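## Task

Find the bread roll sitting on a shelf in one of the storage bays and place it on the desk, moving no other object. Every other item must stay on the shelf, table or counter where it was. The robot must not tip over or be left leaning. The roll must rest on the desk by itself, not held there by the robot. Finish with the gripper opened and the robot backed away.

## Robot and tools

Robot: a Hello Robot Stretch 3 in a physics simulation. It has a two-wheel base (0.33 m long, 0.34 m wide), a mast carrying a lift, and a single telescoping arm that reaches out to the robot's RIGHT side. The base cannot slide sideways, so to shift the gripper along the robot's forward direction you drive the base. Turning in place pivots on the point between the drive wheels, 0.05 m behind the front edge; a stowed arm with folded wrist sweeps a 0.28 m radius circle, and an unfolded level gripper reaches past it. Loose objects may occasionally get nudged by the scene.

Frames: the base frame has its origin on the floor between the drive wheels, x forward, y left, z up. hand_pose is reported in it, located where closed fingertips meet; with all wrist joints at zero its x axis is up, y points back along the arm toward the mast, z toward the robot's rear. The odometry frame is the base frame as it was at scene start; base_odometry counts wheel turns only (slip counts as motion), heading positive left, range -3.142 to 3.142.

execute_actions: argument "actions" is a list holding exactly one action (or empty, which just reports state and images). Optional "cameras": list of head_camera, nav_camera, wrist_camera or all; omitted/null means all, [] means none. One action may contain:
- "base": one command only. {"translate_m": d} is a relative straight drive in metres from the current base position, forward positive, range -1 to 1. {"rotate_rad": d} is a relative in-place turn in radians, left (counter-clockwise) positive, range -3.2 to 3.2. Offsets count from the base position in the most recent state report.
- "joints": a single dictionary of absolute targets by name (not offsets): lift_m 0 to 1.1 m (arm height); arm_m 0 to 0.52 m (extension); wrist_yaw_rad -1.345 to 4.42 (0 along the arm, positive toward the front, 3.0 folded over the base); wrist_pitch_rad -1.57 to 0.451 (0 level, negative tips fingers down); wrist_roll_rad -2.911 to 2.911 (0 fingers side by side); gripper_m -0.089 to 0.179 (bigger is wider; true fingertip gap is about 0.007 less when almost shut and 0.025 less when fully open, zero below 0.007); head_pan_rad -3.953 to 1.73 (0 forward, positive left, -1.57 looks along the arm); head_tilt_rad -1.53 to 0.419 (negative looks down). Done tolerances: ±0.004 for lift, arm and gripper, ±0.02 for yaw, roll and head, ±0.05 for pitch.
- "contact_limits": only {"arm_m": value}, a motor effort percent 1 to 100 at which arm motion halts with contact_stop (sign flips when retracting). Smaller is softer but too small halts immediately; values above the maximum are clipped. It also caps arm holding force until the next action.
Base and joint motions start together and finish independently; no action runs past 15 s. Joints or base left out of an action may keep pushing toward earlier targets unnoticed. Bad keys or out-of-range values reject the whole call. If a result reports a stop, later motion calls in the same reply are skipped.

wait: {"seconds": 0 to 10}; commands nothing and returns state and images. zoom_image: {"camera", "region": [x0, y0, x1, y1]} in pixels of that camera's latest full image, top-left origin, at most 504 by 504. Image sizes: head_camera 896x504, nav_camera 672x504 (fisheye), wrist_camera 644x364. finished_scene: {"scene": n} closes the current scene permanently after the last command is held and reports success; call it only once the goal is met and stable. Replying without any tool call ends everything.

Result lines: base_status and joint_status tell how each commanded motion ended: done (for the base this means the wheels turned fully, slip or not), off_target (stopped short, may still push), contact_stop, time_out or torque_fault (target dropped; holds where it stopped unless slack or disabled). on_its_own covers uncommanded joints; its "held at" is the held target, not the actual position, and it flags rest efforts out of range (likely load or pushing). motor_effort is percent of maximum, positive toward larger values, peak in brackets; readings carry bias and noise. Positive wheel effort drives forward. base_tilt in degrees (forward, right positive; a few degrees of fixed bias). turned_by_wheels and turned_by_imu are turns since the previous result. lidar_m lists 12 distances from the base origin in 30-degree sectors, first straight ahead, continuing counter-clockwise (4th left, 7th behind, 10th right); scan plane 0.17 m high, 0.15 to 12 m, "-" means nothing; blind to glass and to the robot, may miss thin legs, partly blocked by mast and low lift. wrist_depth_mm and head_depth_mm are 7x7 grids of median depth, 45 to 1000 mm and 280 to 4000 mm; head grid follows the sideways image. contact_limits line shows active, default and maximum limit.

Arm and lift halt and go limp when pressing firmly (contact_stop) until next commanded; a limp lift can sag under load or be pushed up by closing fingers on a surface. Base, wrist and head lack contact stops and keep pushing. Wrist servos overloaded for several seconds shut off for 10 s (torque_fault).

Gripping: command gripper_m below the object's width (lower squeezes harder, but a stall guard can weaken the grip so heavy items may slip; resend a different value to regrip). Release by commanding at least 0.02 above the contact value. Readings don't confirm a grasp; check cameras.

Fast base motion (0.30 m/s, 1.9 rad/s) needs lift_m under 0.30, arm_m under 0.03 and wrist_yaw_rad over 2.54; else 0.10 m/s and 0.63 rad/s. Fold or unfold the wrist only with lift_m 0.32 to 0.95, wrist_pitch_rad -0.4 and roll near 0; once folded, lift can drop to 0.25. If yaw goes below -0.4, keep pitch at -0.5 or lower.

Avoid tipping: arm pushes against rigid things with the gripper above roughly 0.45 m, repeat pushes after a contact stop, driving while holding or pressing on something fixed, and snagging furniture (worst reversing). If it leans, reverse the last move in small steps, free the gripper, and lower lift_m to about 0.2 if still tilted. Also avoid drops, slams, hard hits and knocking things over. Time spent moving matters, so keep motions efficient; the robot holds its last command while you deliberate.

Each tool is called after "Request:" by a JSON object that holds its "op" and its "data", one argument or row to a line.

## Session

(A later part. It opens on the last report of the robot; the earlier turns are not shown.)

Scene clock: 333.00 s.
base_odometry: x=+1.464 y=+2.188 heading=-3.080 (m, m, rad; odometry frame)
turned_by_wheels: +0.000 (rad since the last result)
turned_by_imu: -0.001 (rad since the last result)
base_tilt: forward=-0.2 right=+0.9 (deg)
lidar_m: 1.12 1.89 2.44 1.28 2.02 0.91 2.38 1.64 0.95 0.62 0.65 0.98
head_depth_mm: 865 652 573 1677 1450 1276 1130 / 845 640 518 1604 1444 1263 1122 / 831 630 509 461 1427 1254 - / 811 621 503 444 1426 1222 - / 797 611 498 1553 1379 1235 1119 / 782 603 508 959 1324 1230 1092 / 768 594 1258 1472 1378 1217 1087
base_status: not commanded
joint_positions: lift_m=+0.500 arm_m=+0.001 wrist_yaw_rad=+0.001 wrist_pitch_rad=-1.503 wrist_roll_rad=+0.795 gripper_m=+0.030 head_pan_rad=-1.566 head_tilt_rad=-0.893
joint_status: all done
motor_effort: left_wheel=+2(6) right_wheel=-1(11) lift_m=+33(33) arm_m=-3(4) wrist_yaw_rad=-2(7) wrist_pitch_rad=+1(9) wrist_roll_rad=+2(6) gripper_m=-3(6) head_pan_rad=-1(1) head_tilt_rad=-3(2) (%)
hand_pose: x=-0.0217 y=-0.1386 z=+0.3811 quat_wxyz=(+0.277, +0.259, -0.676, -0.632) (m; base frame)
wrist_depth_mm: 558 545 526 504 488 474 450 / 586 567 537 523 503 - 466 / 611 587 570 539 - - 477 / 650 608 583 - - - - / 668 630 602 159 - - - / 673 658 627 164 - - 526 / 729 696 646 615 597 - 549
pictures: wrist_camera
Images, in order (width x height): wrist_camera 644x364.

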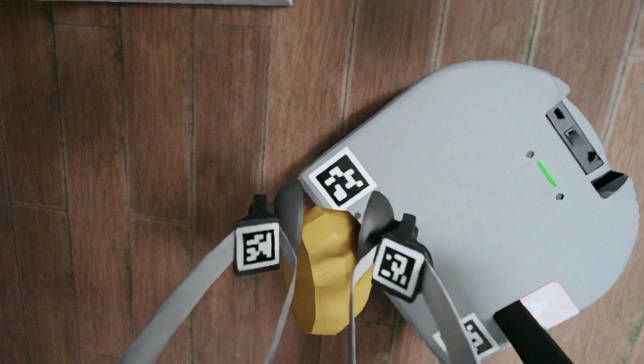

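Holding. Lift to max, level the wrist, then extend.

Request:
{"op": "execute_actions", "data": {
  "actions": [
    {"joints":{"lift_m":1.09}}
  ],
  "cameras": []
}}

Request:
{"op": "execute_actions", "data": {
  "actions": [
    {"joints":{"wrist_pitch_rad":0,"wrist_roll_rad":0}}
  ],
  "cameras": []
}}

Request:
{"op": "execute_actions", "data": {
  "actions": [
    {"joints":{"arm_m":0.3}}
  ],
  "cameras": []
}}

Request:
{"op": "execute_actions", "data": {
  "actions": [
    {"joints":{"gripper_m":0.15}}
  ],
  "cameras": []
}}

Request:
{"op": "execute_actions", "data": {
  "actions": [
    {"joints":{"arm_m":0.0}}
  ],
  "cameras": ["wrist_camera"]
}}

Scene clock: 349.97 s.
base_odometry: x=+1.464 y=+2.188 heading=-3.080 (m, m, rad; odometry frame)
turned_by_wheels: +0.000 (rad since the last result)
turned_by_imu: -0.001 (rad since the last result)
base_tilt: forward=-0.2 right=+0.8 (deg)
lidar_m: 1.12 1.88 2.44 1.28 2.02 0.91 2.38 1.63 0.95 0.62 0.65 0.99
head_depth_mm: - - - - 1451 1274 1132 / - - - - - 1247 1125 / - - - - - 1256 1122 / 851 - - - - - 1108 / 798 612 497 1035 - 309 - / 782 603 507 931 1355 1226 1077 / 768 594 1263 1470 1375 1217 1084
base_status: not commanded
joint_positions: lift_m=+1.090 arm_m=+0.001 wrist_yaw_rad=+0.001 wrist_pitch_rad=-1.503 wrist_roll_rad=+0.795 gripper_m=+0.030 head_pan_rad=-1.566 head_tilt_rad=-0.893
joint_status: all done
motor_effort: left_wheel=+2(2) right_wheel=-1(1) lift_m=+33(36) arm_m=-3(3) wrist_yaw_rad=-1(1) wrist_pitch_rad=+0(1) wrist_roll_rad=+2(2) gripper_m=-3(3) head_pan_rad=-2(1) head_tilt_rad=-2(2) (%)
hand_pose: x=-0.0217 y=-0.1386 z=+0.9711 quat_wxyz=(+0.277, +0.259, -0.676, -0.632) (m; base frame)
wrist_depth_mm: 931 - - - - - 948 / 951 - - - - - - / 970 - - - - - - / 997 - - - - - - / - - - 162 - - - / - - - 163 - - - / - - - - - - -
pictures: none
No camera images: the call's "cameras" was empty. Leave "cameras" out to get every camera's image.

Scene clock: 351.60 s.
base_odometry: x=+1.464 y=+2.188 heading=-3.080 (m, m, rad; odometry frame)
turned_by_wheels: +0.000 (rad since the last result)
turned_by_imu: +0.000 (rad since the last result)
base_tilt: forward=-0.3 right=+0.7 (deg)
lidar_m: 1.12 1.89 2.44 1.28 2.02 0.91 2.38 1.64 0.95 0.62 0.65 0.98
head_depth_mm: - - - 1654 1454 1274 1135 / - - - 1602 1441 1263 1125 / - - - 1576 1426 1259 1134 / - - - 441 1413 1227 1126 / 799 610 497 1559 1383 1233 1119 / 784 602 507 958 1331 1230 1099 / 767 594 1254 1468 1377 1215 1088
base_status: not commanded
joint_positions: lift_m=+1.090 arm_m=+0.001 wrist_yaw_rad=+0.001 wrist_pitch_rad=-0.033 wrist_roll_rad=+0.006 gripper_m=+0.030 head_pan_rad=-1.566 head_tilt_rad=-0.893
joint_status: all done
motor_effort: left_wheel=+2(2) right_wheel=-1(1) lift_m=+33(34) arm_m=-2(3) wrist_yaw_rad=-2(1) wrist_pitch_rad=+11(9) wrist_roll_rad=-2(2) gripper_m=-3(3) head_pan_rad=-1(1) head_tilt_rad=-2(3) (%)
hand_pose: x=-0.0211 y=-0.4008 z=+1.1958 quat_wxyz=(+0.705, +0.013, -0.709, -0.012) (m; base frame)
wrist_depth_mm: 609 688 831 - - - - / 631 723 861 - - - - / 664 764 928 - - - - / 675 795 917 - - - - / 684 623 680 159 802 843 - / 709 481 484 159 535 598 - / 769 384 401 376 432 471 -
pictures: none
No camera images: the call's "cameras" was empty. Leave "cameras" out to get every camera's image.

Scene clock: 355.03 s.
base_odometry: x=+1.464 y=+2.188 heading=-3.080 (m, m, rad; odometry frame)
turned_by_wheels: +0.000 (rad since the last result)
turned_by_imu: -0.001 (rad since the last result)
base_tilt: forward=-0.2 right=+0.7 (deg)
lidar_m: 1.12 1.88 2.44 1.28 2.01 0.91 2.38 1.63 0.95 0.62 0.65 0.99
head_depth_mm: 865 650 573 1690 1456 1276 1132 / 845 641 519 1602 1439 1263 1120 / 828 629 507 461 1431 1256 1132 / 810 619 503 444 1417 1229 1130 / 797 612 497 1552 1379 1234 1122 / 783 602 506 956 1321 1228 1096 / 768 594 1258 1476 1379 1216 1088
base_status: not commanded
joint_positions: lift_m=+1.090 arm_m=+0.300 wrist_yaw_rad=+0.001 wrist_pitch_rad=-0.032 wrist_roll_rad=+0.005 gripper_m=+0.030 head_pan_rad=-1.566 head_tilt_rad=-0.893
joint_status: all done
motor_effort: left_wheel=+2(2) right_wheel=+0(1) lift_m=+33(33) arm_m=+3(5) wrist_yaw_rad=+0(2) wrist_pitch_rad=+11(11) wrist_roll_rad=-2(2) gripper_m=-3(3) head_pan_rad=-2(2) head_tilt_rad=-3(2) (%)
hand_pose: x=-0.0213 y=-0.7000 z=+1.1962 quat_wxyz=(+0.706, +0.012, -0.708, -0.011) (m; base frame)
wrist_depth_mm: 459 531 633 772 - - - / 473 548 664 822 - - - / 494 578 691 879 - - - / 513 600 729 950 - - - / 534 596 661 160 807 853 939 / 451 474 485 158 530 596 649 / 367 379 399 380 430 466 482
pictures: none
No camera images: the call's "cameras" was empty. Leave "cameras" out to get every camera's image.

Scene clock: 356.73 s.
base_odometry: x=+1.464 y=+2.188 heading=-3.080 (m, m, rad; odometry frame)
turned_by_wheels: +0.000 (rad since the last result)
turned_by_imu: +0.000 (rad since the last result)
base_tilt: forward=-0.2 right=+0.9 (deg)
lidar_m: 1.12 1.89 2.44 1.28 2.01 0.91 2.38 1.63 0.95 0.62 0.65 0.98
head_depth_mm: 864 650 574 1679 1460 1273 1134 / 848 640 518 1605 1440 1264 1129 / 827 629 509 461 1426 1256 1131 / 750 620 504 444 1412 1229 1129 / 796 612 497 1554 1380 1237 1120 / 783 602 507 957 1326 1225 1095 / 769 594 1257 1472 1379 1212 1087
base_status: not commanded
joint_positions: lift_m=+1.090 arm_m=+0.300 wrist_yaw_rad=+0.001 wrist_pitch_rad=-0.028 wrist_roll_rad=+0.005 gripper_m=+0.150 head_pan_rad=-1.566 head_tilt_rad=-0.893
joint_status: all done
motor_effort: left_wheel=+2(2) right_wheel=+0(1) lift_m=+33(33) arm_m=+3(4) wrist_yaw_rad=-1(2) wrist_pitch_rad=+10(11) wrist_roll_rad=-2(2) gripper_m=+0(100) head_pan_rad=-1(2) head_tilt_rad=-2(2) (%)
hand_pose: x=-0.0213 y=-0.7001 z=+1.1971 quat_wxyz=(+0.706, +0.011, -0.709, -0.010) (m; base frame)
wrist_depth_mm: 454 523 635 766 - - - / 471 555 658 808 - - - / 489 571 690 882 - - - / 511 580 724 927 - - - / 520 - 668 722 774 876 940 / 454 466 497 531 555 - 658 / 367 385 401 417 436 449 499
pictures: none
No camera images: the call's "cameras" was empty. Leave "cameras" out to get every camera's image.

Scene clock: 360.17 s.
base_odometry: x=+1.464 y=+2.188 heading=-3.080 (m, m, rad; odometry frame)
turned_by_wheels: +0.000 (rad since the last result)
turned_by_imu: -0.001 (rad since the last result)
base_tilt: forward=-0.3 right=+0.8 (deg)
lidar_m: 1.12 1.88 2.43 1.28 2.01 0.91 2.37 1.64 0.95 0.62 0.65 0.99
head_depth_mm: - - - 1662 1448 1275 1132 / - - - 1594 1438 1263 1127 / - - - 1571 1433 1261 1131 / - - - 442 1415 1224 1128 / 777 612 496 1553 1379 1231 1120 / 766 602 507 958 1324 1228 1093 / 767 594 1253 1474 1387 1210 1086
base_status: not commanded
joint_positions: lift_m=+1.090 arm_m=+0.001 wrist_yaw_rad=+0.000 wrist_pitch_rad=-0.027 wrist_roll_rad=+0.004 gripper_m=+0.150 head_pan_rad=-1.566 head_tilt_rad=-0.893
joint_status: all done
motor_effort: left_wheel=+2(2) right_wheel=-1(1) lift_m=+33(33) arm_m=-3(1) wrist_yaw_rad=+0(1) wrist_pitch_rad=+9(9) wrist_roll_rad=-2(2) gripper_m=+0(0) head_pan_rad=-2(1) head_tilt_rad=-3(2) (%)
hand_pose: x=-0.0214 y=-0.4010 z=+1.1974 quat_wxyz=(+0.706, +0.010, -0.708, -0.010) (m; base frame)
wrist_depth_mm: 606 703 828 - - - - / 623 718 872 - - - - / 642 770 924 - - - - / 667 763 972 - - - - / 680 - 670 712 785 916 - / 698 464 506 535 562 - - / 781 384 403 420 439 458 -
pictures: wrist_camera
Images, in order (width x height): wrist_camera 644x364.

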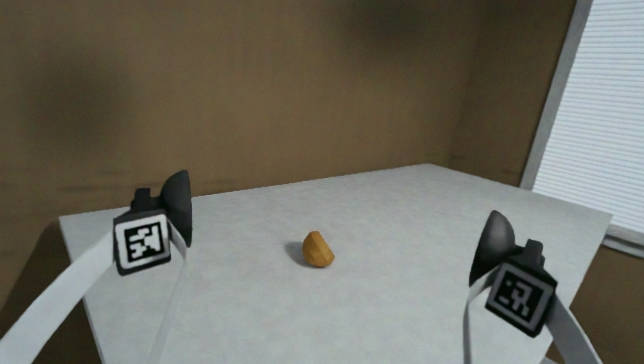

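Request:
{"op": "finished_scene", "data": {
  "scene": 1
}}

The scene is finished: the task was done.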